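## Task

Pick up the cardboard box on the desk, set it on the closet's bottom shelf, then close the closet fully. The robot must not tip over or finish leaning, or the task fails. Anything that stays in place only because the robot holds it does not count.

## Robot and tools

ROBOT. A TidyBot++: a wheeled base (0.54 m long, 0.50 m wide, 0.38 m tall) on four driven casters, carrying one seven-joint arm with a two-finger gripper. The shoulder sits 0.12 m ahead of the base centre, 0.68 m off the floor. base_camera is a fixed pinhole camera (644x364). wrist_camera is a fisheye (644x476) that looks along the hand. The arm starts folded, hand down; then the hand reaches up to 0.08 m beyond the base front and the elbow up to 1.15 m high. Loose objects may occasionally be nudged by outside forces.

FRAMES. Base frame: origin on the floor below the base centre, x forward, y left, z up. hand_pose is reported in it: the point between the finger pads, with its z axis along the fingers and its y axis along the closing direction. Odometry frame = the base frame at scene start; heading is positive to the left, range -3.142 to 3.142. base_tilt is in degrees, forward and right positive. Odometry counts wheel turns, so slip looks like travel and drift of a few cm and degrees builds up.

execute_actions. Argument actions: a list holding one action or none (empty = just report). An action may contain:
- base: exactly one relative move, an offset from where the base last measured itself. translate_m (metres, forward positive, -2 to 2), strafe_m (metres, left positive, -2 to 2), rotate_rad (radians, counter-clockwise from above positive, -6.3 to 6.3). Heading does not change during translate or strafe.
- joints: absolute targets keyed by name, radians. joint_1_rad any angle (rotates the whole arm about vertical; positive is clockwise from above, opposite to rotate_rad). joint_2_rad shoulder, -2.249 to 2.249. joint_3_rad any angle (upper-arm twist; starts near 3.14). joint_4_rad elbow, -2.579 to 2.579. joint_5_rad any angle (forearm twist). joint_6_rad wrist, -2.099 to 2.099. joint_7_rad any angle (hand twist; hand down, positive is counter-clockwise from above, and 1.57 makes the fingers open toward the robot's left and right). gripper_pos 0 (open, ~85 mm gap) to 1 (closed); gap is roughly 85 x (1 - gripper_pos) mm. Unbounded joints take the short way, so turn more than half a turn in steps. Done tolerances: ±0.039 for joints 1-4, ±0.056 for 5-7, ±0.03 gripper.
- speeds: optional caps for this action only, keyed translate_m, strafe_m (0.05 to 0.5 m/s) and rotate_rad (0.1 to 1.57 rad/s); defaults are the maxima. A base move needing over 8.667 s is refused. No action runs past 15 s.
cameras: list of base_camera, wrist_camera or all; omitted/null/all gives both, [] gives none. Unknown keys, names or out-of-range values reject the call and nothing moves. A joint or base left out of an action may keep pushing toward its earlier target.

wait: seconds, 0 to 10; nothing new is commanded. zoom_image: camera plus region [x0, y0, x1, y1] in pixels of that camera's latest full image, top-left origin, at most 504x504. read_manual: only returns licence texts. finished_scene: scene = the current scene's number; ends it for good once the last command has been held, and reports success plus the next task. Replying with no tool call ends everything.

ARM GEOMETRY. Upper arm 0.42 m, forearm 0.31 m, hand 0.31 m to the hand point. With joint_1 0, joint_3 3.14, joint_5 0, the arm moves in the base's x-z plane; tilts from vertical (forward positive) are joint_2, joint_2 - joint_4, and joint_2 - joint_4 - joint_6. Reach forward = sum of length x sin(tilt); height above shoulder = sum of length x cos(tilt). A downward hand reaches at most about 0.94 m high, only near the base. Closed fingertips sit ~20 mm past the hand point.

RESULTS. base_status and joint_status: done; off_target (resting off target, may still push); contact_stop or time_out (target dropped, holding); not_followed, or 'joint command not followed' with a 'cause:' line when a self-collision check withheld arm targets (gripper still runs; held targets may be retried). Gripper at 1 with done = empty hand; off_target = something is held. A blocked base may say done while short, and contact_stop means something pushed it after arriving. on_its_own lists uncommanded effects. Also joint_positions, hand_pose, base_odometry, base_tilt, motor_effort (% of max, peak in brackets, noisy and biased), Motor temperatures per joint, a pictures line naming image order, and warnings: ARM HIT, MOTOR HOT, OVER-TEMPERATURE FAULT, limit_stop_at_motor_heat (resend the target). If a call reports a stop, later motion calls in the same reply are skipped.

ACCURACY. Friction leaves joints slightly short; resend each joint as last command + (wanted - read). The arm sags under a carried load; never command a held-load joint to its read angle. Trust images over hand_pose, which can be off 1-2 cm. The robot keeps its last command while you think.

AVOID. Driving while the arm is snagged about 0.8 m or more up (tipping); sideways pushes or pulls on a raised hand (wheels lift); pushing hard against edges (retract the arm or back off to level the robot). Torque faults freeze the arm 10 s: limits 104.5 N m for joints 1-4 (warning 56.7) and 51.3 N m for 5-7 (warning 29.4). Motors heat while holding loads: warning at 60 °C, fault at 75 °C. No check keeps the arm off the base. Also avoid drops, slams, hard hits and shoves; leave the box or block resting on the shelf by itself and the closet shut.

Each tool is called after "Emit:" by a JSON object that holds its "op" and its "data".

## Session

Emit:
{"op": "execute_actions", "data": {"actions": []}}

Scene clock: 0.00 s.
Motor temperatures (°C, as the motors report them): [25 29 24 31 33 34 31]
base_odometry: x=+0.000 y=+0.000 heading=+0.000 (m, m, rad; odometry frame)
base_tilt: forward=-0.4 right=+0.7 (deg)
base_status: not commanded
joint_positions: joint_1_rad=-0.022 joint_2_rad=-0.324 joint_3_rad=+3.140 joint_4_rad=-2.521 joint_5_rad=+0.029 joint_6_rad=-0.872 joint_7_rad=+1.535 gripper_pos=+0.000
joint_status: not commanded
motor_effort: joint_1_rad=+0 joint_2_rad=-2 joint_3_rad=+0 joint_4_rad=+16 joint_5_rad=+1 joint_6_rad=+1 joint_7_rad=+0 (%)
hand_pose: x=+0.2624 y=-0.0023 z=+0.5859 quat_wxyz=(+0.011, +0.999, +0.003, +0.036) (m; base frame)
pictures: base_camera, wrist_camera
Images, in order (width x height): base_camera 644x364, wrist_camera 644x476.

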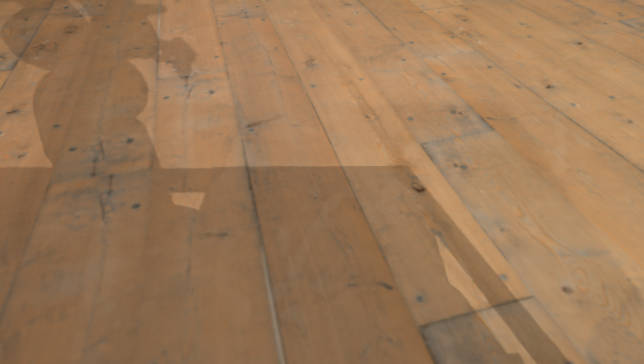

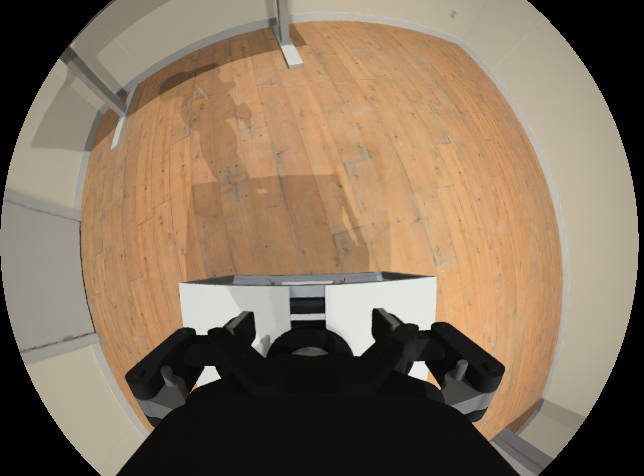

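Emit:
{"op": "execute_actions", "data": {"actions": [{"joints": {"joint_6_rad": 0.5}}], "cameras": ["wrist_camera"]}}

Scene clock: 4.97 s.
Motor temperatures (°C, as the motors report them): [25 29 24 31 33 34 31]
base_odometry: x=+0.000 y=+0.000 heading=+0.000 (m, m, rad; odometry frame)
base_tilt: forward=-0.4 right=+0.7 (deg)
base_status: not commanded
joint_positions: joint_1_rad=-0.022 joint_2_rad=-0.324 joint_3_rad=+3.140 joint_4_rad=-2.521 joint_5_rad=+0.029 joint_6_rad=+0.497 joint_7_rad=+1.535 gripper_pos=+0.000
joint_status: all done
motor_effort: joint_1_rad=+0(0) joint_2_rad=-6(6) joint_3_rad=+0(0) joint_4_rad=+21(21) joint_5_rad=+0(1) joint_6_rad=+8(9) joint_7_rad=+0(0) (%)
hand_pose: x=+0.5482 y=+0.0159 z=+0.8561 quat_wxyz=(-0.016, +0.751, +0.010, +0.660) (m; base frame)
pictures: wrist_camera
Images, in order (width x height): wrist_camera 644x476.

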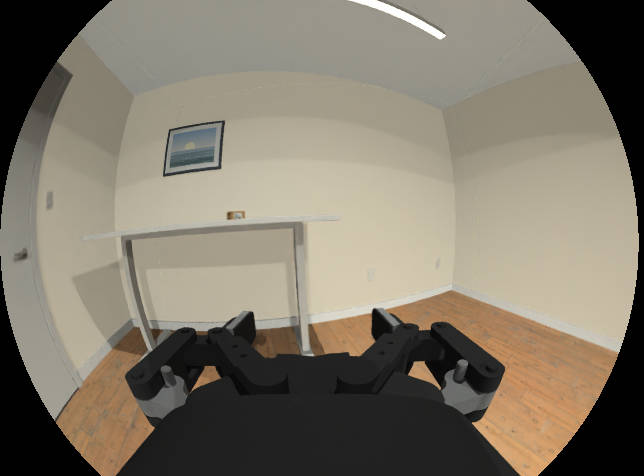

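Emit:
{"op": "execute_actions", "data": {"actions": [{"base": {"rotate_rad": -2.6}}]}}

Scene clock: 10.17 s.
Motor temperatures (°C, as the motors report them): [25 29 24 31 33 34 31]
base_odometry: x=+0.000 y=+0.000 heading=-2.600 (m, m, rad; odometry frame)
base_tilt: forward=-0.4 right=+0.7 (deg)
base_status: done
joint_positions: joint_1_rad=-0.022 joint_2_rad=-0.324 joint_3_rad=+3.140 joint_4_rad=-2.521 joint_5_rad=+0.029 joint_6_rad=+0.497 joint_7_rad=+1.535 gripper_pos=+0.000
joint_status: not commanded
motor_effort: joint_1_rad=-1(1) joint_2_rad=-6(7) joint_3_rad=+0(2) joint_4_rad=+21(21) joint_5_rad=+0(0) joint_6_rad=+9(9) joint_7_rad=+0(0) (%)
hand_pose: x=+0.5482 y=+0.0159 z=+0.8561 quat_wxyz=(-0.016, +0.751, +0.010, +0.660) (m; base frame)
pictures: base_camera, wrist_camera
Images, in order (width x height): base_camera 644x364, wrist_camera 644x476.

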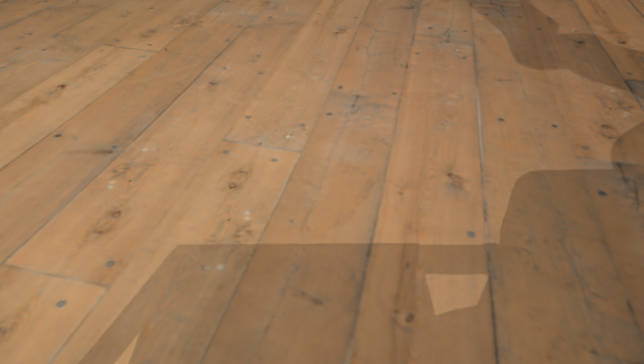

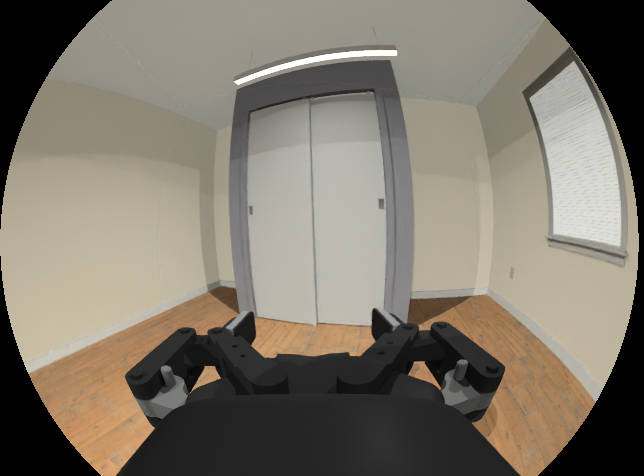

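Emit:
{"op": "execute_actions", "data": {"actions": [{"base": {"rotate_rad": -0.257}}], "cameras": []}}

Emit:
{"op": "execute_actions", "data": {"actions": [{"base": {"translate_m": 1.1}}]}}

Scene clock: 24.40 s.
Motor temperatures (°C, as the motors report them): [25 29 24 31 33 34 31]
base_odometry: x=+0.000 y=+0.000 heading=-2.856 (m, m, rad; odometry frame)
base_tilt: forward=-0.4 right=+0.7 (deg)
base_status: done
joint_positions: joint_1_rad=-0.022 joint_2_rad=-0.324 joint_3_rad=+3.140 joint_4_rad=-2.521 joint_5_rad=+0.029 joint_6_rad=+0.497 joint_7_rad=+1.535 gripper_pos=+0.000
joint_status: not commanded
motor_effort: joint_1_rad=-1(1) joint_2_rad=-6(6) joint_3_rad=+0(2) joint_4_rad=+21(21) joint_5_rad=+1(2) joint_6_rad=+8(9) joint_7_rad=+0(0) (%)
hand_pose: x=+0.5482 y=+0.0158 z=+0.8561 quat_wxyz=(-0.016, +0.751, +0.010, +0.660) (m; base frame)
pictures: none
No camera images: the call's "cameras" was empty. Leave "cameras" out to get every camera's image.

Scene clock: 27.97 s.
Motor temperatures (°C, as the motors report them): [25 29 24 31 33 34 31]
base_odometry: x=-1.056 y=-0.309 heading=-2.856 (m, m, rad; odometry frame)
base_tilt: forward=-0.4 right=+0.7 (deg)
base_status: done
joint_positions: joint_1_rad=-0.022 joint_2_rad=-0.324 joint_3_rad=+3.140 joint_4_rad=-2.521 joint_5_rad=+0.029 joint_6_rad=+0.497 joint_7_rad=+1.535 gripper_pos=+0.000
joint_status: not commanded
motor_effort: joint_1_rad=+0(0) joint_2_rad=-5(8) joint_3_rad=+0(1) joint_4_rad=+21(22) joint_5_rad=+1(1) joint_6_rad=+8(9) joint_7_rad=+0(0) (%)
hand_pose: x=+0.5482 y=+0.0158 z=+0.8561 quat_wxyz=(-0.016, +0.751, +0.010, +0.660) (m; base frame)
pictures: base_camera, wrist_camera
Images, in order (width x height): base_camera 644x364, wrist_camera 644x476.

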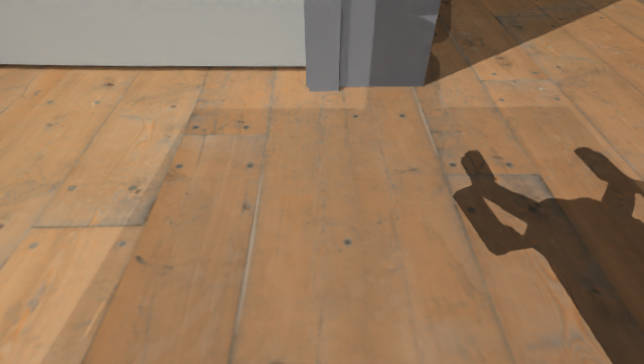

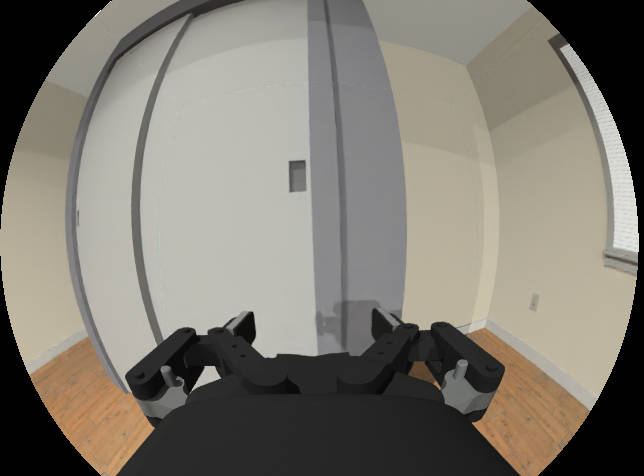

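Emit:
{"op": "execute_actions", "data": {"actions": [{"base": {"strafe_m": 1.0}}]}}

Scene clock: 46.57 s.
Motor temperatures (°C, as the motors report them): [25 29 24 31 33 34 31]
base_odometry: x=-0.775 y=-1.269 heading=-2.857 (m, m, rad; odometry frame)
base_tilt: forward=-0.4 right=+0.7 (deg)
base_status: done
joint_positions: joint_1_rad=-0.022 joint_2_rad=-0.324 joint_3_rad=+3.140 joint_4_rad=-2.521 joint_5_rad=+0.029 joint_6_rad=+0.497 joint_7_rad=+1.535 gripper_pos=+0.000
joint_status: not commanded
motor_effort: joint_1_rad=+0(2) joint_2_rad=-6(6) joint_3_rad=+0(2) joint_4_rad=+21(21) joint_5_rad=+1(2) joint_6_rad=+8(9) joint_7_rad=+0(0) (%)
hand_pose: x=+0.5482 y=+0.0158 z=+0.8561 quat_wxyz=(-0.016, +0.751, +0.010, +0.660) (m; base frame)
pictures: base_camera, wrist_camera
Images, in order (width x height): base_camera 644x364, wrist_camera 644x476.

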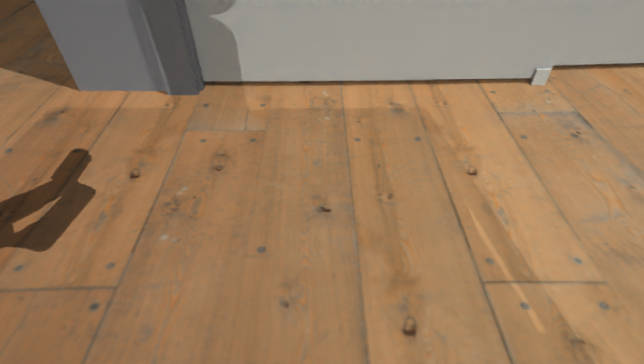

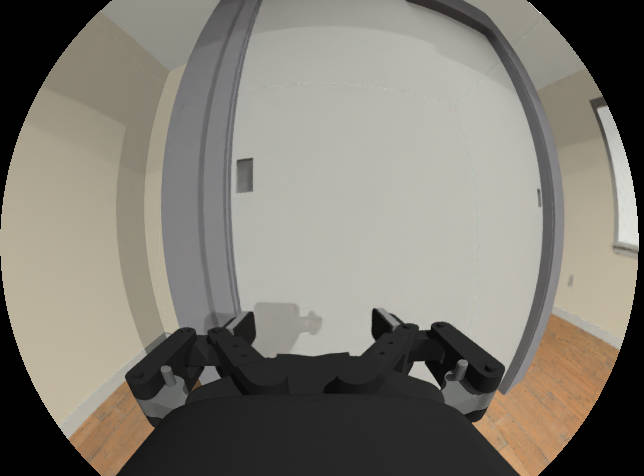

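Emit:
{"op": "execute_actions", "data": {"actions": [{"base": {"strafe_m": 0.17}, "joints": {"joint_1_rad": 0.0, "joint_2_rad": -0.2, "joint_3_rad": 3.14, "joint_4_rad": -2.004, "joint_5_rad": 0.0, "joint_6_rad": 0.233, "joint_7_rad": 0.0, "gripper_pos": 1.0}}]}}

Scene clock: 64.37 s.
Motor temperatures (°C, as the motors report them): [25 29 24 32 33 34 31]
base_odometry: x=-0.727 y=-1.432 heading=-2.857 (m, m, rad; odometry frame)
base_tilt: forward=-0.4 right=+0.7 (deg)
base_status: done
joint_positions: joint_1_rad=-0.012 joint_2_rad=-0.224 joint_3_rad=+3.140 joint_4_rad=-2.021 joint_5_rad=+0.028 joint_6_rad=+0.258 joint_7_rad=+0.029 gripper_pos=+0.999
joint_status: all done
motor_effort: joint_1_rad=-1(0) joint_2_rad=-12(11) joint_3_rad=+0(2) joint_4_rad=+24(24) joint_5_rad=+1(2) joint_6_rad=+9(10) joint_7_rad=+1(0) (%)
hand_pose: x=+0.6428 y=+0.0106 z=+1.0316 quat_wxyz=(-0.499, +0.511, -0.473, +0.517) (m; base frame)
pictures: base_camera, wrist_camera
Images, in order (width x height): base_camera 644x364, wrist_camera 644x476.

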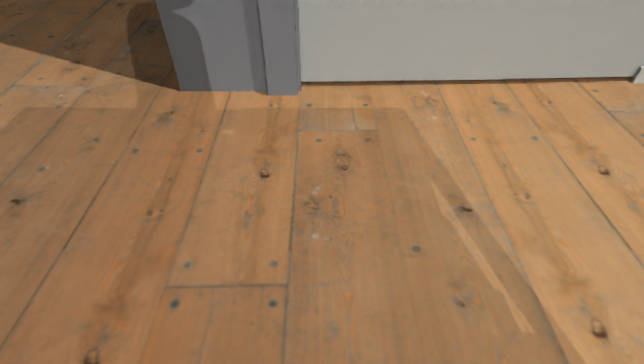

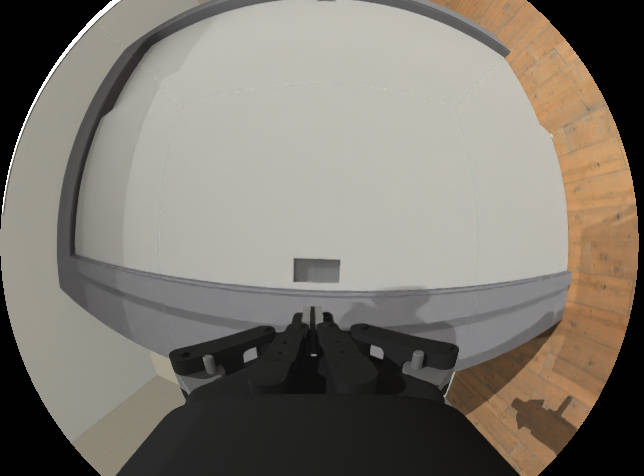

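Emit:
{"op": "execute_actions", "data": {"actions": [{"base": {"strafe_m": -0.013}, "speeds": {"strafe_m": 0.05}}], "cameras": []}}

Emit:
{"op": "execute_actions", "data": {"actions": [{"base": {"translate_m": 0.12}, "speeds": {"translate_m": 0.1}}]}}

Scene clock: 72.03 s.
Motor temperatures (°C, as the motors report them): [25 29 24 32 33 34 31]
base_odometry: x=-0.731 y=-1.420 heading=-2.856 (m, m, rad; odometry frame)
base_tilt: forward=-0.4 right=+0.7 (deg)
base_status: done
joint_positions: joint_1_rad=-0.008 joint_2_rad=-0.224 joint_3_rad=+3.140 joint_4_rad=-2.021 joint_5_rad=+0.028 joint_6_rad=+0.258 joint_7_rad=+0.029 gripper_pos=+0.999
joint_status: not commanded
motor_effort: joint_1_rad=+0(2) joint_2_rad=-12(11) joint_3_rad=+0(3) joint_4_rad=+24(24) joint_5_rad=+2(1) joint_6_rad=+9(9) joint_7_rad=+0(0) (%)
hand_pose: x=+0.6429 y=+0.0084 z=+1.0315 quat_wxyz=(-0.498, +0.509, -0.474, +0.518) (m; base frame)
pictures: none
No camera images: the call's "cameras" was empty. Leave "cameras" out to get every camera's image.

Scene clock: 73.77 s.
Motor temperatures (°C, as the motors report them): [25 29 24 32 33 34 31]
base_odometry: x=-0.846 y=-1.453 heading=-2.856 (m, m, rad; odometry frame)
base_tilt: forward=-0.4 right=+0.7 (deg)
base_status: done
joint_positions: joint_1_rad=-0.008 joint_2_rad=-0.214 joint_3_rad=+3.140 joint_4_rad=-2.021 joint_5_rad=+0.028 joint_6_rad=+0.256 joint_7_rad=+0.029 gripper_pos=+0.999
joint_status: not commanded
motor_effort: joint_1_rad=+0(0) joint_2_rad=-12(14) joint_3_rad=+0(0) joint_4_rad=+23(25) joint_5_rad=+2(2) joint_6_rad=+8(9) joint_7_rad=+1(0) (%)
hand_pose: x=+0.6465 y=+0.0084 z=+1.0257 quat_wxyz=(-0.495, +0.512, -0.477, +0.515) (m; base frame)
pictures: base_camera, wrist_camera
Images, in order (width x height): base_camera 644x364, wrist_camera 644x476.

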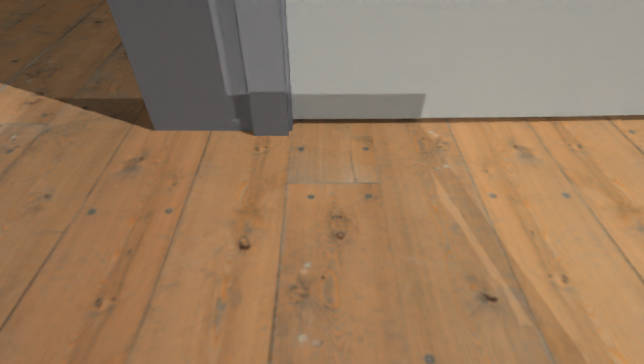

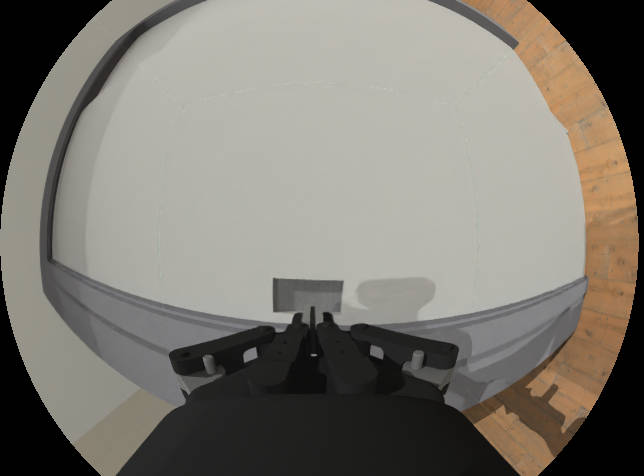

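Emit:
{"op": "execute_actions", "data": {"actions": [{"base": {"translate_m": 0.075}, "speeds": {"translate_m": 0.05}}]}}

Scene clock: 80.40 s.
Motor temperatures (°C, as the motors report them): [25 29 24 32 33 34 31]
base_odometry: x=-0.918 y=-1.475 heading=-2.856 (m, m, rad; odometry frame)
base_tilt: forward=-0.4 right=+0.7 (deg)
base_status: done
joint_positions: joint_1_rad=-0.008 joint_2_rad=-0.212 joint_3_rad=+3.140 joint_4_rad=-2.021 joint_5_rad=+0.028 joint_6_rad=+0.256 joint_7_rad=+0.029 gripper_pos=+0.999
joint_status: not commanded
motor_effort: joint_1_rad=+0(0) joint_2_rad=-12(15) joint_3_rad=+0(1) joint_4_rad=+24(24) joint_5_rad=+1(1) joint_6_rad=+9(9) joint_7_rad=+0(0) (%)
hand_pose: x=+0.6472 y=+0.0084 z=+1.0245 quat_wxyz=(-0.494, +0.513, -0.477, +0.514) (m; base frame)
pictures: base_camera, wrist_camera
Images, in order (width x height): base_camera 644x364, wrist_camera 644x476.

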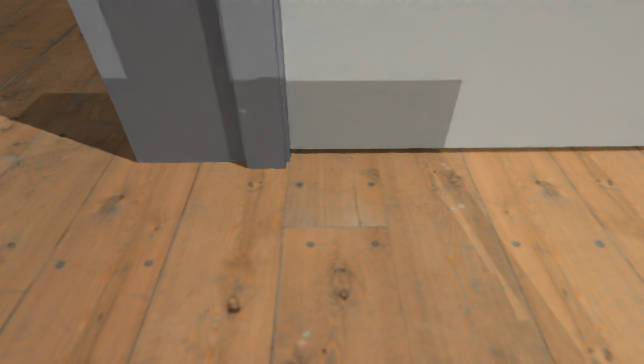

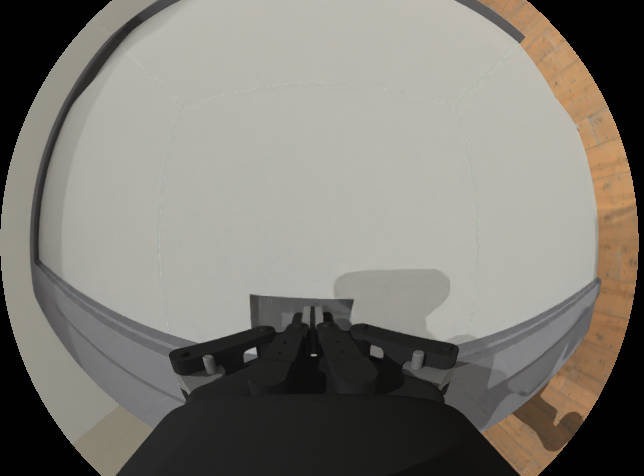

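Emit:
{"op": "execute_actions", "data": {"actions": [{"base": {"translate_m": 0.015}, "speeds": {"translate_m": 0.05}}], "cameras": ["wrist_camera"]}}

Scene clock: 85.53 s.
Motor temperatures (°C, as the motors report them): [25 29 24 32 33 34 31]
base_odometry: x=-0.933 y=-1.479 heading=-2.856 (m, m, rad; odometry frame)
base_tilt: forward=-0.4 right=+0.7 (deg)
base_status: done
joint_positions: joint_1_rad=-0.007 joint_2_rad=-0.228 joint_3_rad=+3.140 joint_4_rad=-2.027 joint_5_rad=+0.028 joint_6_rad=+0.242 joint_7_rad=+0.029 gripper_pos=+0.999
joint_status: not commanded
motor_effort: joint_1_rad=+0(2) joint_2_rad=-7(13) joint_3_rad=+1(2) joint_4_rad=+27(33) joint_5_rad=+1(1) joint_6_rad=+10(12) joint_7_rad=+0(1) (%)
hand_pose: x=+0.6412 y=+0.0081 z=+1.0251 quat_wxyz=(-0.493, +0.514, -0.478, +0.514) (m; base frame)
pictures: wrist_camera
Images, in order (width x height): wrist_camera 644x476.

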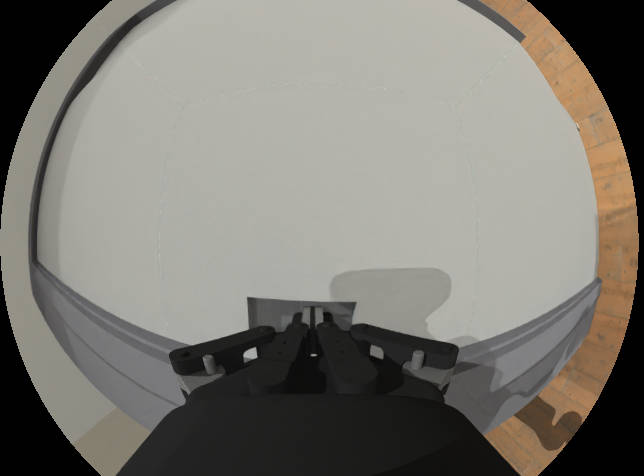

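Emit:
{"op": "execute_actions", "data": {"actions": [{"base": {"strafe_m": -0.25}, "speeds": {"strafe_m": 0.1}}]}}

Scene clock: 90.93 s.
Motor temperatures (°C, as the motors report them): [25 29 24 32 33 34 31]
base_odometry: x=-1.003 y=-1.239 heading=-2.856 (m, m, rad; odometry frame)
base_tilt: forward=-0.4 right=+0.7 (deg)
base_status: done
joint_positions: joint_1_rad=-0.016 joint_2_rad=-0.227 joint_3_rad=+3.118 joint_4_rad=-2.023 joint_5_rad=+0.028 joint_6_rad=+0.238 joint_7_rad=+0.029 gripper_pos=+0.999
joint_status: not commanded
motor_effort: joint_1_rad=+3(7) joint_2_rad=-2(10) joint_3_rad=+4(9) joint_4_rad=+31(31) joint_5_rad=+1(0) joint_6_rad=+12(12) joint_7_rad=+0(0) (%)
hand_pose: x=+0.6411 y=+0.0252 z=+1.0254 quat_wxyz=(-0.499, +0.522, -0.470, +0.507) (m; base frame)
pictures: base_camera, wrist_camera
Images, in order (width x height): base_camera 644x364, wrist_camera 644x476.

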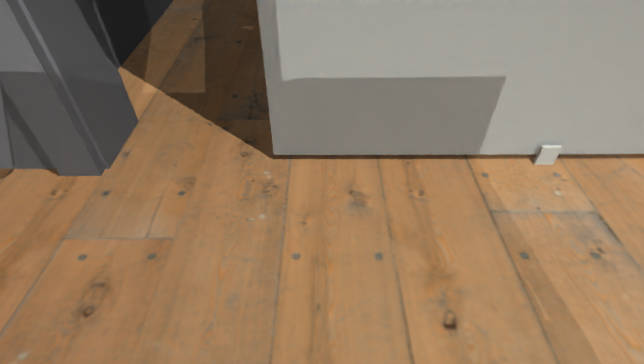

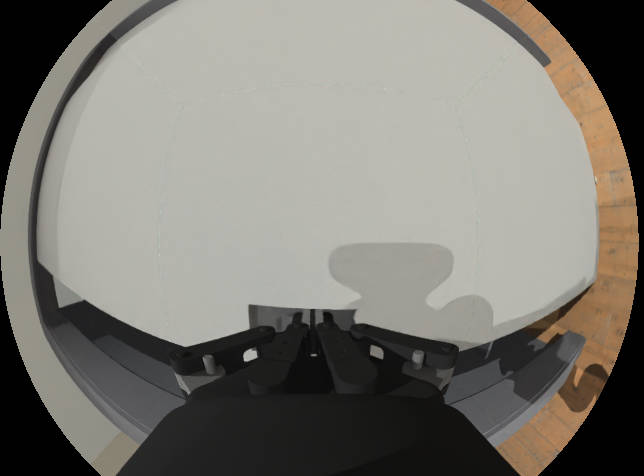

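Door is sliding. Continue.

Emit:
{"op": "execute_actions", "data": {"actions": [{"base": {"strafe_m": -0.27}, "speeds": {"strafe_m": 0.12}}]}}

Scene clock: 95.23 s.
Motor temperatures (°C, as the motors report them): [25 29 24 32 33 34 31]
base_odometry: x=-1.080 y=-0.980 heading=-2.855 (m, m, rad; odometry frame)
base_tilt: forward=-0.5 right=+0.7 (deg)
base_status: done
joint_positions: joint_1_rad=-0.022 joint_2_rad=-0.230 joint_3_rad=+3.107 joint_4_rad=-2.023 joint_5_rad=+0.028 joint_6_rad=+0.234 joint_7_rad=+0.029 gripper_pos=+0.999
joint_status: not commanded
motor_effort: joint_1_rad=+4(10) joint_2_rad=-2(10) joint_3_rad=+5(12) joint_4_rad=+32(32) joint_5_rad=+0(1) joint_6_rad=+12(12) joint_7_rad=+0(1) (%)
hand_pose: x=+0.6396 y=+0.0351 z=+1.0254 quat_wxyz=(-0.502, +0.527, -0.465, +0.503) (m; base frame)
pictures: base_camera, wrist_camera
Images, in order (width x height): base_camera 644x364, wrist_camera 644x476.

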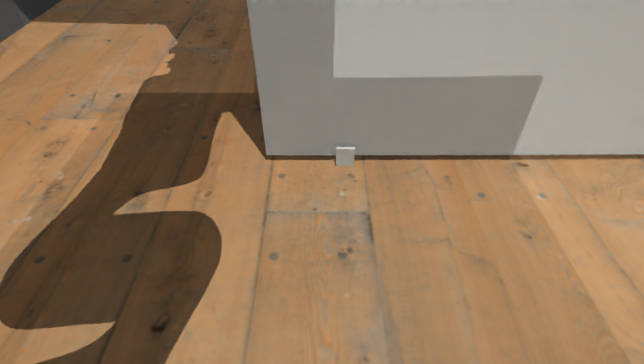

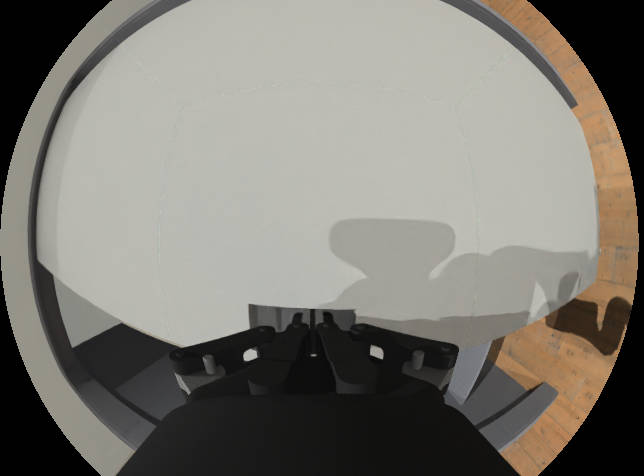

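Emit:
{"op": "execute_actions", "data": {"actions": [{"base": {"strafe_m": 0.02}, "speeds": {"strafe_m": 0.05}}], "cameras": []}}

Emit:
{"op": "execute_actions", "data": {"actions": [{"base": {"translate_m": -0.25}}], "cameras": []}}

Emit:
{"op": "execute_actions", "data": {"actions": [{"base": {"strafe_m": 0.27}, "joints": {"joint_6_rad": -0.1, "joint_7_rad": 1.57, "gripper_pos": 0.0}}]}}

Scene clock: 100.57 s.
Motor temperatures (°C, as the motors report them): [25 29 24 32 33 34 31]
base_odometry: x=-1.074 y=-0.999 heading=-2.855 (m, m, rad; odometry frame)
base_tilt: forward=-0.4 right=+0.7 (deg)
base_status: done
joint_positions: joint_1_rad=-0.006 joint_2_rad=-0.232 joint_3_rad=+3.126 joint_4_rad=-2.024 joint_5_rad=+0.027 joint_6_rad=+0.232 joint_7_rad=+0.029 gripper_pos=+0.999
joint_status: not commanded
motor_effort: joint_1_rad=+2(4) joint_2_rad=-2(2) joint_3_rad=+3(5) joint_4_rad=+32(32) joint_5_rad=+1(1) joint_6_rad=+12(12) joint_7_rad=+1(1) (%)
hand_pose: x=+0.6399 y=+0.0154 z=+1.0254 quat_wxyz=(-0.495, +0.518, -0.476, +0.510) (m; base frame)
pictures: none
No camera images: the call's "cameras" was empty. Leave "cameras" out to get every camera's image.

Scene clock: 102.33 s.
Motor temperatures (°C, as the motors report them): [25 29 24 32 33 34 31]
base_odometry: x=-0.834 y=-0.929 heading=-2.855 (m, m, rad; odometry frame)
base_tilt: forward=-0.4 right=+0.7 (deg)
base_status: done
joint_positions: joint_1_rad=-0.004 joint_2_rad=-0.196 joint_3_rad=+3.130 joint_4_rad=-2.003 joint_5_rad=+0.027 joint_6_rad=+0.232 joint_7_rad=+0.029 gripper_pos=+0.999
joint_status: not commanded
motor_effort: joint_1_rad=+0(1) joint_2_rad=-12(17) joint_3_rad=+0(2) joint_4_rad=+24(31) joint_5_rad=+1(1) joint_6_rad=+8(12) joint_7_rad=+1(1) (%)
hand_pose: x=+0.6536 y=+0.0125 z=+1.0199 quat_wxyz=(-0.490, +0.520, -0.481, +0.508) (m; base frame)
pictures: none
No camera images: the call's "cameras" was empty. Leave "cameras" out to get every camera's image.

Scene clock: 104.17 s.
Motor temperatures (°C, as the motors report them): [25 29 24 32 33 34 31]
base_odometry: x=-0.758 y=-1.188 heading=-2.854 (m, m, rad; odometry frame)
base_tilt: forward=-0.4 right=+0.7 (deg)
base_status: done
joint_positions: joint_1_rad=-0.004 joint_2_rad=-0.196 joint_3_rad=+3.131 joint_4_rad=-2.003 joint_5_rad=+0.027 joint_6_rad=-0.079 joint_7_rad=+1.557 gripper_pos=+0.000
joint_status: all done
motor_effort: joint_1_rad=+0(1) joint_2_rad=-12(14) joint_3_rad=+0(2) joint_4_rad=+23(24) joint_5_rad=+1(2) joint_6_rad=+8(9) joint_7_rad=+0(0) (%)
hand_pose: x=+0.6383 y=+0.0088 z=+0.9245 quat_wxyz=(+0.001, +0.809, +0.011, +0.587) (m; base frame)
pictures: base_camera, wrist_camera
Images, in order (width x height): base_camera 644x364, wrist_camera 644x476.

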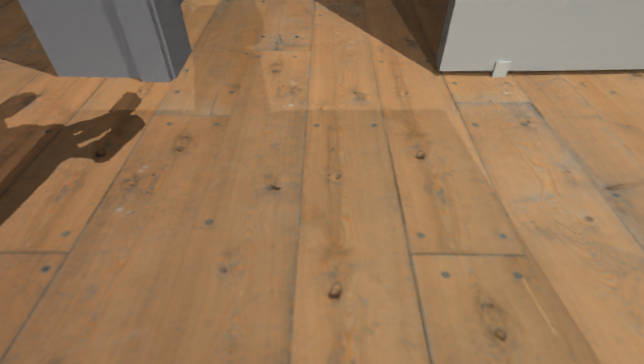

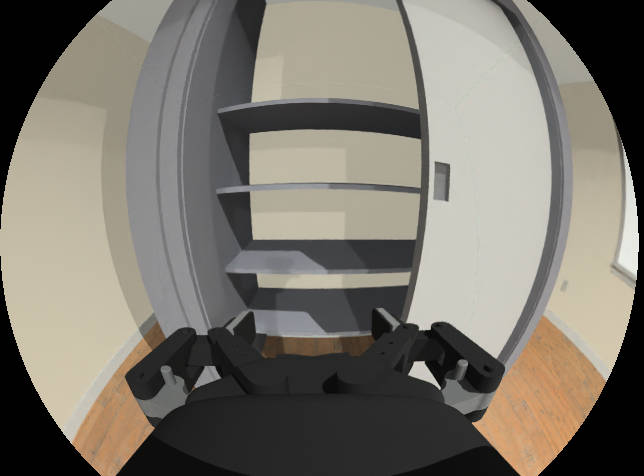

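Emit:
{"op": "execute_actions", "data": {"actions": [{"base": {"rotate_rad": 3.141}, "joints": {"joint_6_rad": 0.25}}], "cameras": []}}

Emit:
{"op": "execute_actions", "data": {"actions": [{"base": {"strafe_m": 0.95}}], "cameras": []}}

Emit:
{"op": "execute_actions", "data": {"actions": [{"base": {"translate_m": 1.5}}]}}

Scene clock: 125.63 s.
Motor temperatures (°C, as the motors report them): [25 29 24 32 33 34 31]
base_odometry: x=-0.758 y=-1.188 heading=+0.286 (m, m, rad; odometry frame)
base_tilt: forward=-0.4 right=+0.7 (deg)
base_status: done
joint_positions: joint_1_rad=-0.002 joint_2_rad=-0.196 joint_3_rad=+3.133 joint_4_rad=-2.001 joint_5_rad=+0.027 joint_6_rad=+0.247 joint_7_rad=+1.557 gripper_pos=+0.000
joint_status: all done
motor_effort: joint_1_rad=-1(2) joint_2_rad=-12(15) joint_3_rad=+0(2) joint_4_rad=+24(26) joint_5_rad=+1(1) joint_6_rad=+8(10) joint_7_rad=+0(0) (%)
hand_pose: x=+0.6538 y=+0.0096 z=+1.0259 quat_wxyz=(-0.001, +0.702, +0.011, +0.712) (m; base frame)
pictures: none
No camera images: the call's "cameras" was empty. Leave "cameras" out to get every camera's image.

Scene clock: 128.90 s.
Motor temperatures (°C, as the motors report them): [25 29 24 32 33 34 31]
base_odometry: x=-1.027 y=-0.277 heading=+0.287 (m, m, rad; odometry frame)
base_tilt: forward=-0.4 right=+0.7 (deg)
base_status: done
joint_positions: joint_1_rad=-0.002 joint_2_rad=-0.196 joint_3_rad=+3.134 joint_4_rad=-2.001 joint_5_rad=+0.027 joint_6_rad=+0.247 joint_7_rad=+1.557 gripper_pos=+0.000
joint_status: not commanded
motor_effort: joint_1_rad=+0(2) joint_2_rad=-12(13) joint_3_rad=+0(2) joint_4_rad=+24(24) joint_5_rad=+2(1) joint_6_rad=+8(9) joint_7_rad=+1(0) (%)
hand_pose: x=+0.6538 y=+0.0094 z=+1.0259 quat_wxyz=(-0.001, +0.702, +0.011, +0.712) (m; base frame)
pictures: none
No camera images: the call's "cameras" was empty. Leave "cameras" out to get every camera's image.

Scene clock: 133.27 s.
Motor temperatures (°C, as the motors report them): [25 29 24 32 33 34 31]
base_odometry: x=+0.412 y=+0.148 heading=+0.287 (m, m, rad; odometry frame)
base_tilt: forward=-0.4 right=+0.7 (deg)
base_status: done
joint_positions: joint_1_rad=-0.002 joint_2_rad=-0.197 joint_3_rad=+3.134 joint_4_rad=-2.001 joint_5_rad=+0.027 joint_6_rad=+0.247 joint_7_rad=+1.557 gripper_pos=+0.000
joint_status: not commanded
motor_effort: joint_1_rad=-1(1) joint_2_rad=-13(16) joint_3_rad=+0(1) joint_4_rad=+24(25) joint_5_rad=+2(1) joint_6_rad=+8(9) joint_7_rad=+0(0) (%)
hand_pose: x=+0.6538 y=+0.0094 z=+1.0260 quat_wxyz=(-0.001, +0.702, +0.011, +0.712) (m; base frame)
pictures: base_camera, wrist_camera
Images, in order (width x height): base_camera 644x364, wrist_camera 644x476.

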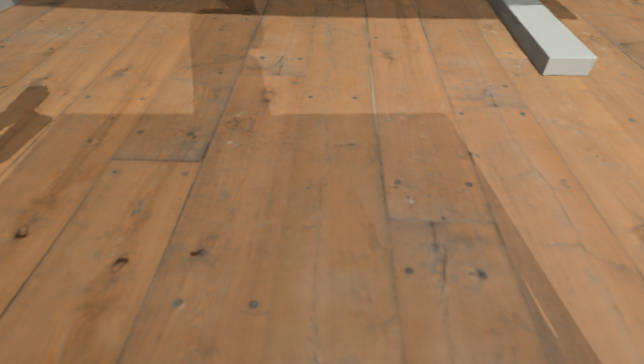

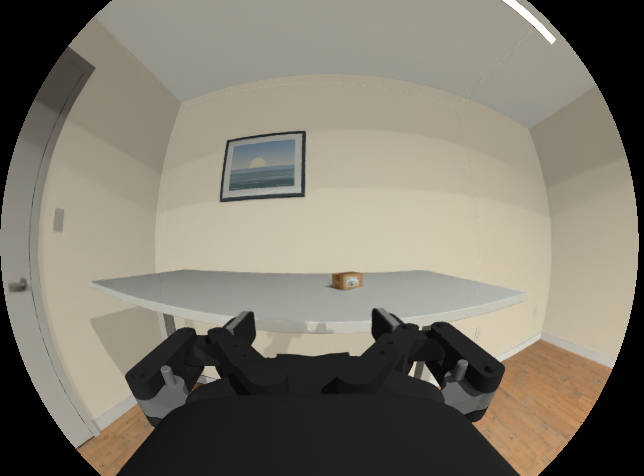

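Emit:
{"op": "zoom_image", "data": {"camera": "wrist_camera", "region": [280, 240, 420, 340]}}

Region (280, 240, 420, 340) of wrist_camera's 644x476 image, scaled by 3.600; it fills the top 360 rows of this view, and the rest is white.

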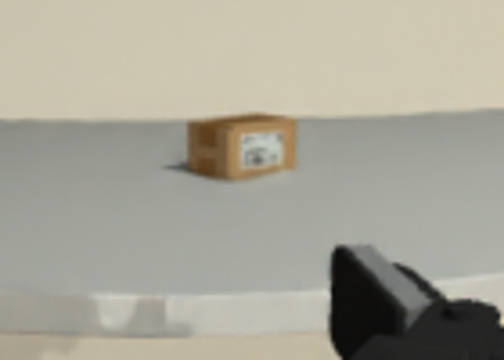

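Emit:
{"op": "execute_actions", "data": {"actions": [{"base": {"strafe_m": -0.08}, "joints": {"joint_2_rad": -0.276, "joint_4_rad": -1.532, "joint_6_rad": -0.815}}], "cameras": []}}

Emit:
{"op": "execute_actions", "data": {"actions": [{"base": {"translate_m": 0.4}, "speeds": {"translate_m": 0.25}}]}}

Scene clock: 156.07 s.
Motor temperatures (°C, as the motors report them): [25 29 24 32 33 34 31]
base_odometry: x=+0.435 y=+0.072 heading=+0.287 (m, m, rad; odometry frame)
base_tilt: forward=-0.4 right=+0.7 (deg)
base_status: done
joint_positions: joint_1_rad=+0.000 joint_2_rad=-0.258 joint_3_rad=+3.138 joint_4_rad=-1.550 joint_5_rad=+0.027 joint_6_rad=-0.794 joint_7_rad=+1.557 gripper_pos=+0.000
joint_status: all done
motor_effort: joint_1_rad=+0(1) joint_2_rad=-10(14) joint_3_rad=+0(2) joint_4_rad=+23(26) joint_5_rad=+1(2) joint_6_rad=+7(8) joint_7_rad=+1(0) (%)
hand_pose: x=+0.5845 y=-0.0025 z=+1.0217 quat_wxyz=(+0.009, +0.864, -0.001, +0.504) (m; base frame)
pictures: none
No camera images: the call's "cameras" was empty. Leave "cameras" out to get every camera's image.

Scene clock: 158.53 s.
Motor temperatures (°C, as the motors report them): [25 29 24 32 33 34 31]
base_odometry: x=+0.818 y=+0.185 heading=+0.287 (m, m, rad; odometry frame)
base_tilt: forward=-0.4 right=+0.7 (deg)
base_status: done
joint_positions: joint_1_rad=+0.000 joint_2_rad=-0.266 joint_3_rad=+3.138 joint_4_rad=-1.550 joint_5_rad=+0.027 joint_6_rad=-0.795 joint_7_rad=+1.557 gripper_pos=+0.000
joint_status: not commanded
motor_effort: joint_1_rad=+0(1) joint_2_rad=-10(12) joint_3_rad=+0(0) joint_4_rad=+23(24) joint_5_rad=+2(2) joint_6_rad=+7(8) joint_7_rad=+0(0) (%)
hand_pose: x=+0.5817 y=-0.0024 z=+1.0256 quat_wxyz=(+0.009, +0.862, -0.001, +0.507) (m; base frame)
pictures: base_camera, wrist_camera
Images, in order (width x height): base_camera 644x364, wrist_camera 644x476.

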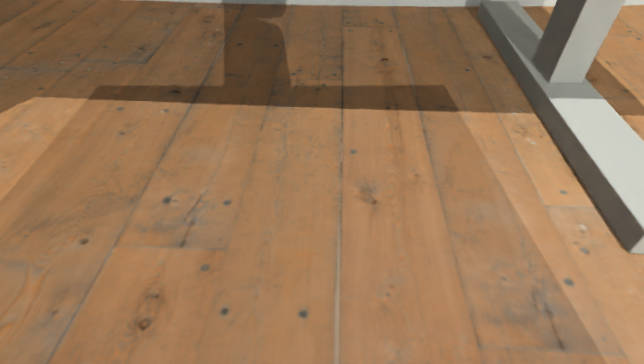

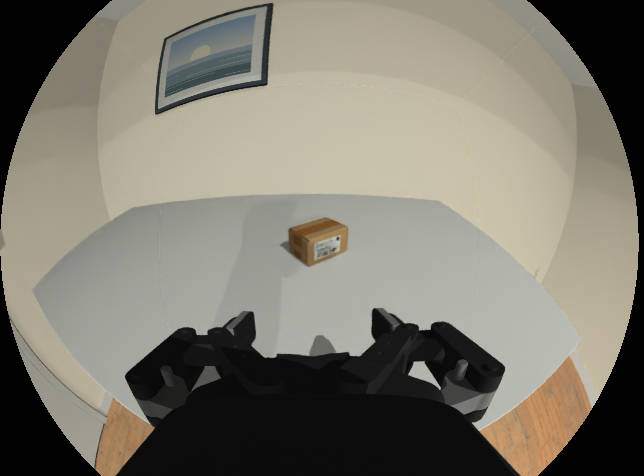

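Emit:
{"op": "zoom_image", "data": {"camera": "wrist_camera", "region": [250, 190, 390, 290]}}

Region (250, 190, 390, 290) of wrist_camera's 644x476 image, scaled by 3.600; it fills the top 360 rows of this view, and the rest is white.

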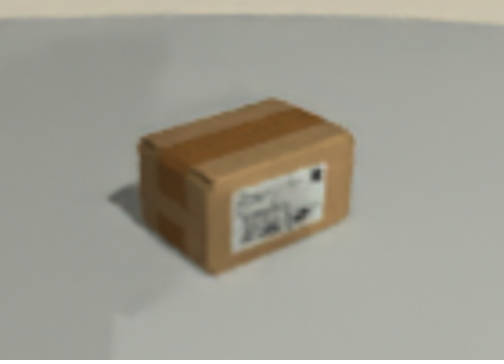

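Emit:
{"op": "execute_actions", "data": {"actions": [{"base": {"strafe_m": 0.409}}], "cameras": []}}

Emit:
{"op": "execute_actions", "data": {"actions": [{"base": {"translate_m": 0.099}}], "cameras": []}}

Emit:
{"op": "execute_actions", "data": {"actions": [{"base": {"rotate_rad": -0.89}, "speeds": {"rotate_rad": 0.8}, "joints": {"joint_1_rad": -0.89, "joint_2_rad": 0.151, "joint_3_rad": 3.14, "joint_4_rad": -1.394, "joint_5_rad": 1.074, "joint_6_rad": -0.963, "joint_7_rad": 0.299}}]}}

Scene clock: 211.90 s.
Motor temperatures (°C, as the motors report them): [25 29 24 32 33 34 31]
base_odometry: x=+0.703 y=+0.577 heading=+0.287 (m, m, rad; odometry frame)
base_tilt: forward=-0.4 right=+0.7 (deg)
base_status: done
joint_positions: joint_1_rad=+0.000 joint_2_rad=-0.266 joint_3_rad=+3.137 joint_4_rad=-1.550 joint_5_rad=+0.024 joint_6_rad=-0.795 joint_7_rad=+1.557 gripper_pos=+0.000
joint_status: not commanded
motor_effort: joint_1_rad=+0(1) joint_2_rad=-9(10) joint_3_rad=+1(2) joint_4_rad=+23(23) joint_5_rad=+1(2) joint_6_rad=+8(8) joint_7_rad=+0(0) (%)
hand_pose: x=+0.5816 y=-0.0016 z=+1.0256 quat_wxyz=(+0.008, +0.862, -0.001, +0.507) (m; base frame)
pictures: none
No camera images: the call's "cameras" was empty. Leave "cameras" out to get every camera's image.

Scene clock: 213.07 s.
Motor temperatures (°C, as the motors report them): [25 29 24 32 33 34 31]
base_odometry: x=+0.798 y=+0.605 heading=+0.287 (m, m, rad; odometry frame)
base_tilt: forward=-0.4 right=+0.7 (deg)
base_status: done
joint_positions: joint_1_rad=+0.000 joint_2_rad=-0.266 joint_3_rad=+3.137 joint_4_rad=-1.549 joint_5_rad=+0.024 joint_6_rad=-0.796 joint_7_rad=+1.557 gripper_pos=+0.000
joint_status: not commanded
motor_effort: joint_1_rad=-1(2) joint_2_rad=-9(13) joint_3_rad=+0(1) joint_4_rad=+23(24) joint_5_rad=+2(1) joint_6_rad=+8(8) joint_7_rad=+0(0) (%)
hand_pose: x=+0.5819 y=-0.0016 z=+1.0254 quat_wxyz=(+0.008, +0.862, -0.001, +0.507) (m; base frame)
pictures: none
No camera images: the call's "cameras" was empty. Leave "cameras" out to get every camera's image.

Scene clock: 215.27 s.
Motor temperatures (°C, as the motors report them): [25 29 24 32 33 34 31]
base_odometry: x=+0.798 y=+0.605 heading=-0.603 (m, m, rad; odometry frame)
base_tilt: forward=-0.4 right=+0.7 (deg)
base_status: done
joint_positions: joint_1_rad=-0.887 joint_2_rad=+0.132 joint_3_rad=+3.137 joint_4_rad=-1.417 joint_5_rad=+1.047 joint_6_rad=-0.938 joint_7_rad=+0.333 gripper_pos=+0.000
joint_status: all done
motor_effort: joint_1_rad=+0(1) joint_2_rad=-22(23) joint_3_rad=+0(2) joint_4_rad=+22(22) joint_5_rad=+8(8) joint_6_rad=+3(7) joint_7_rad=+0(0) (%)
hand_pose: x=+0.6370 y=+0.2970 z=+0.9837 quat_wxyz=(-0.013, +0.834, +0.007, +0.552) (m; base frame)
pictures: base_camera, wrist_camera
Images, in order (width x height): base_camera 644x364, wrist_camera 644x476.

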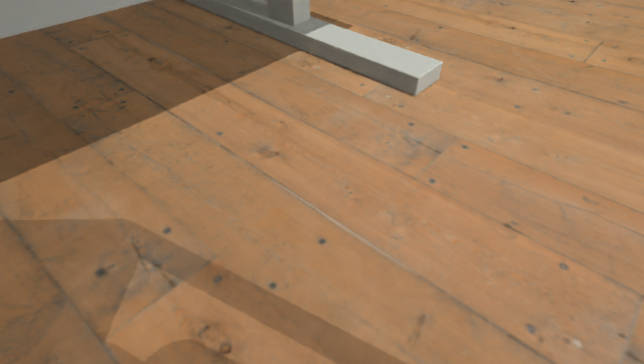

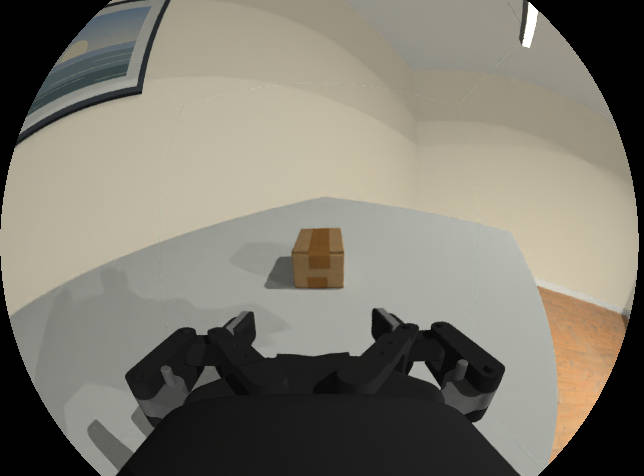

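Emit:
{"op": "execute_actions", "data": {"actions": [{"base": {"translate_m": 0.115}, "speeds": {"translate_m": 0.08}}], "cameras": ["wrist_camera"]}}

Scene clock: 223.13 s.
Motor temperatures (°C, as the motors report them): [25 29 24 32 33 34 31]
base_odometry: x=+0.893 y=+0.540 heading=-0.603 (m, m, rad; odometry frame)
base_tilt: forward=-0.4 right=+0.7 (deg)
base_status: done
joint_positions: joint_1_rad=-0.887 joint_2_rad=+0.135 joint_3_rad=+3.137 joint_4_rad=-1.416 joint_5_rad=+1.047 joint_6_rad=-0.939 joint_7_rad=+0.333 gripper_pos=+0.000
joint_status: not commanded
motor_effort: joint_1_rad=-1(1) joint_2_rad=-22(24) joint_3_rad=+0(2) joint_4_rad=+22(23) joint_5_rad=+8(7) joint_6_rad=+3(2) joint_7_rad=+0(0) (%)
hand_pose: x=+0.6374 y=+0.2975 z=+0.9825 quat_wxyz=(-0.012, +0.834, +0.007, +0.551) (m; base frame)
pictures: wrist_camera
Images, in order (width x height): wrist_camera 644x476.

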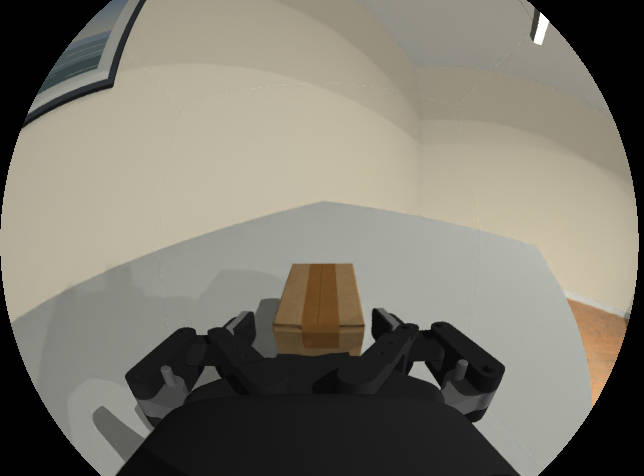

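Emit:
{"op": "execute_actions", "data": {"actions": [{"joints": {"gripper_pos": 1.0}}], "cameras": ["wrist_camera"]}}

Scene clock: 226.20 s.
Motor temperatures (°C, as the motors report them): [25 29 24 32 33 34 31]
base_odometry: x=+0.893 y=+0.540 heading=-0.603 (m, m, rad; odometry frame)
base_tilt: forward=-0.4 right=+0.7 (deg)
base_status: not commanded
joint_positions: joint_1_rad=-0.887 joint_2_rad=+0.135 joint_3_rad=+3.137 joint_4_rad=-1.415 joint_5_rad=+1.049 joint_6_rad=-0.940 joint_7_rad=+0.333 gripper_pos=+0.370
joint_status: gripper_pos off_target (ended at +0.370, target +1.000)
motor_effort: joint_1_rad=+0(0) joint_2_rad=-22(24) joint_3_rad=+0(1) joint_4_rad=+22(23) joint_5_rad=+7(8) joint_6_rad=+2(3) joint_7_rad=+0(0) (%)
hand_pose: x=+0.6378 y=+0.2974 z=+0.9832 quat_wxyz=(-0.011, +0.834, +0.007, +0.552) (m; base frame)
pictures: wrist_camera
Images, in order (width x height): wrist_camera 644x476.

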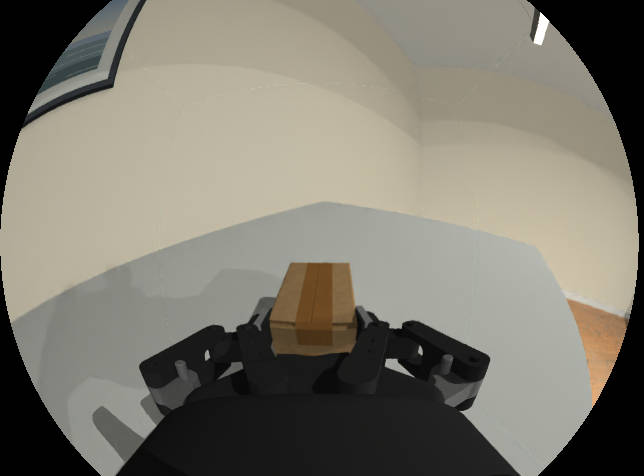

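Emit:
{"op": "execute_actions", "data": {"actions": [{"joints": {"joint_2_rad": -0.1}}], "cameras": []}}

Emit:
{"op": "execute_actions", "data": {"actions": [{"base": {"rotate_rad": -2.252}, "speeds": {"rotate_rad": 1.0}, "joints": {"joint_1_rad": 0.0, "joint_2_rad": -0.276, "joint_3_rad": 3.14, "joint_4_rad": -1.532, "joint_5_rad": 0.0, "joint_6_rad": -0.715, "joint_7_rad": 1.57}}]}}

Scene clock: 243.17 s.
Motor temperatures (°C, as the motors report them): [25 30 24 32 33 34 31]
base_odometry: x=+0.893 y=+0.540 heading=-0.603 (m, m, rad; odometry frame)
base_tilt: forward=-0.4 right=+0.7 (deg)
base_status: not commanded
joint_positions: joint_1_rad=-0.887 joint_2_rad=-0.099 joint_3_rad=+3.137 joint_4_rad=-1.411 joint_5_rad=+1.049 joint_6_rad=-0.942 joint_7_rad=+0.333 gripper_pos=+0.370
joint_status: all done
motor_effort: joint_1_rad=+0(1) joint_2_rad=-14(26) joint_3_rad=+0(1) joint_4_rad=+23(24) joint_5_rad=+7(8) joint_6_rad=+5(4) joint_7_rad=+0(1) (%)
hand_pose: x=+0.5838 y=+0.2305 z=+1.1065 quat_wxyz=(-0.087, +0.786, -0.044, +0.611) (m; base frame)
pictures: none
No camera images: the call's "cameras" was empty. Leave "cameras" out to get every camera's image.

Scene clock: 246.33 s.
Motor temperatures (°C, as the motors report them): [25 30 24 32 33 34 31]
base_odometry: x=+0.893 y=+0.540 heading=-2.855 (m, m, rad; odometry frame)
base_tilt: forward=-0.4 right=+0.7 (deg)
base_status: done
joint_positions: joint_1_rad=-0.004 joint_2_rad=-0.248 joint_3_rad=+3.137 joint_4_rad=-1.514 joint_5_rad=+0.026 joint_6_rad=-0.744 joint_7_rad=+1.536 gripper_pos=+0.370
joint_status: all done
motor_effort: joint_1_rad=+0(1) joint_2_rad=-10(18) joint_3_rad=+0(3) joint_4_rad=+24(24) joint_5_rad=+2(8) joint_6_rad=+9(9) joint_7_rad=+0(1) (%)
hand_pose: x=+0.5973 y=+0.0001 z=+1.0516 quat_wxyz=(+0.002, +0.844, -0.007, +0.536) (m; base frame)
pictures: base_camera, wrist_camera
Images, in order (width x height): base_camera 644x364, wrist_camera 644x476.

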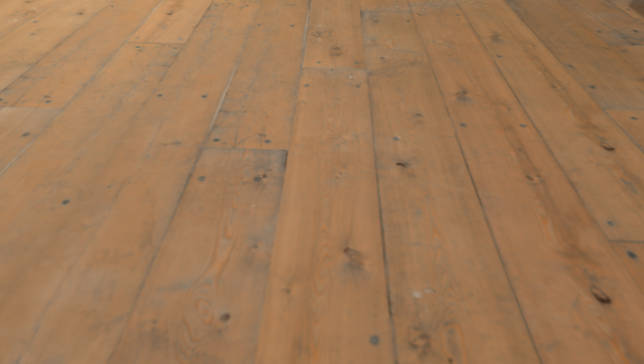

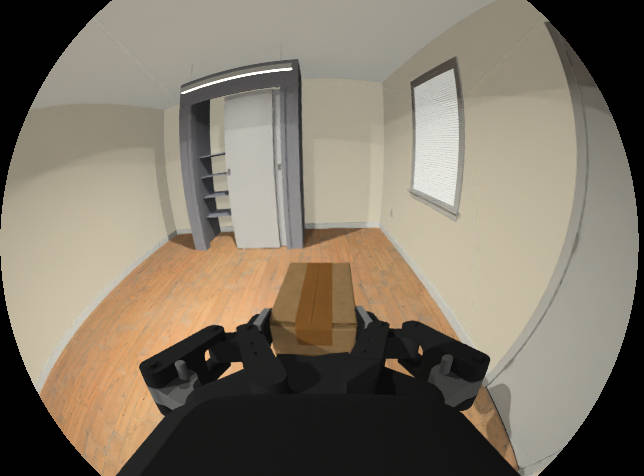

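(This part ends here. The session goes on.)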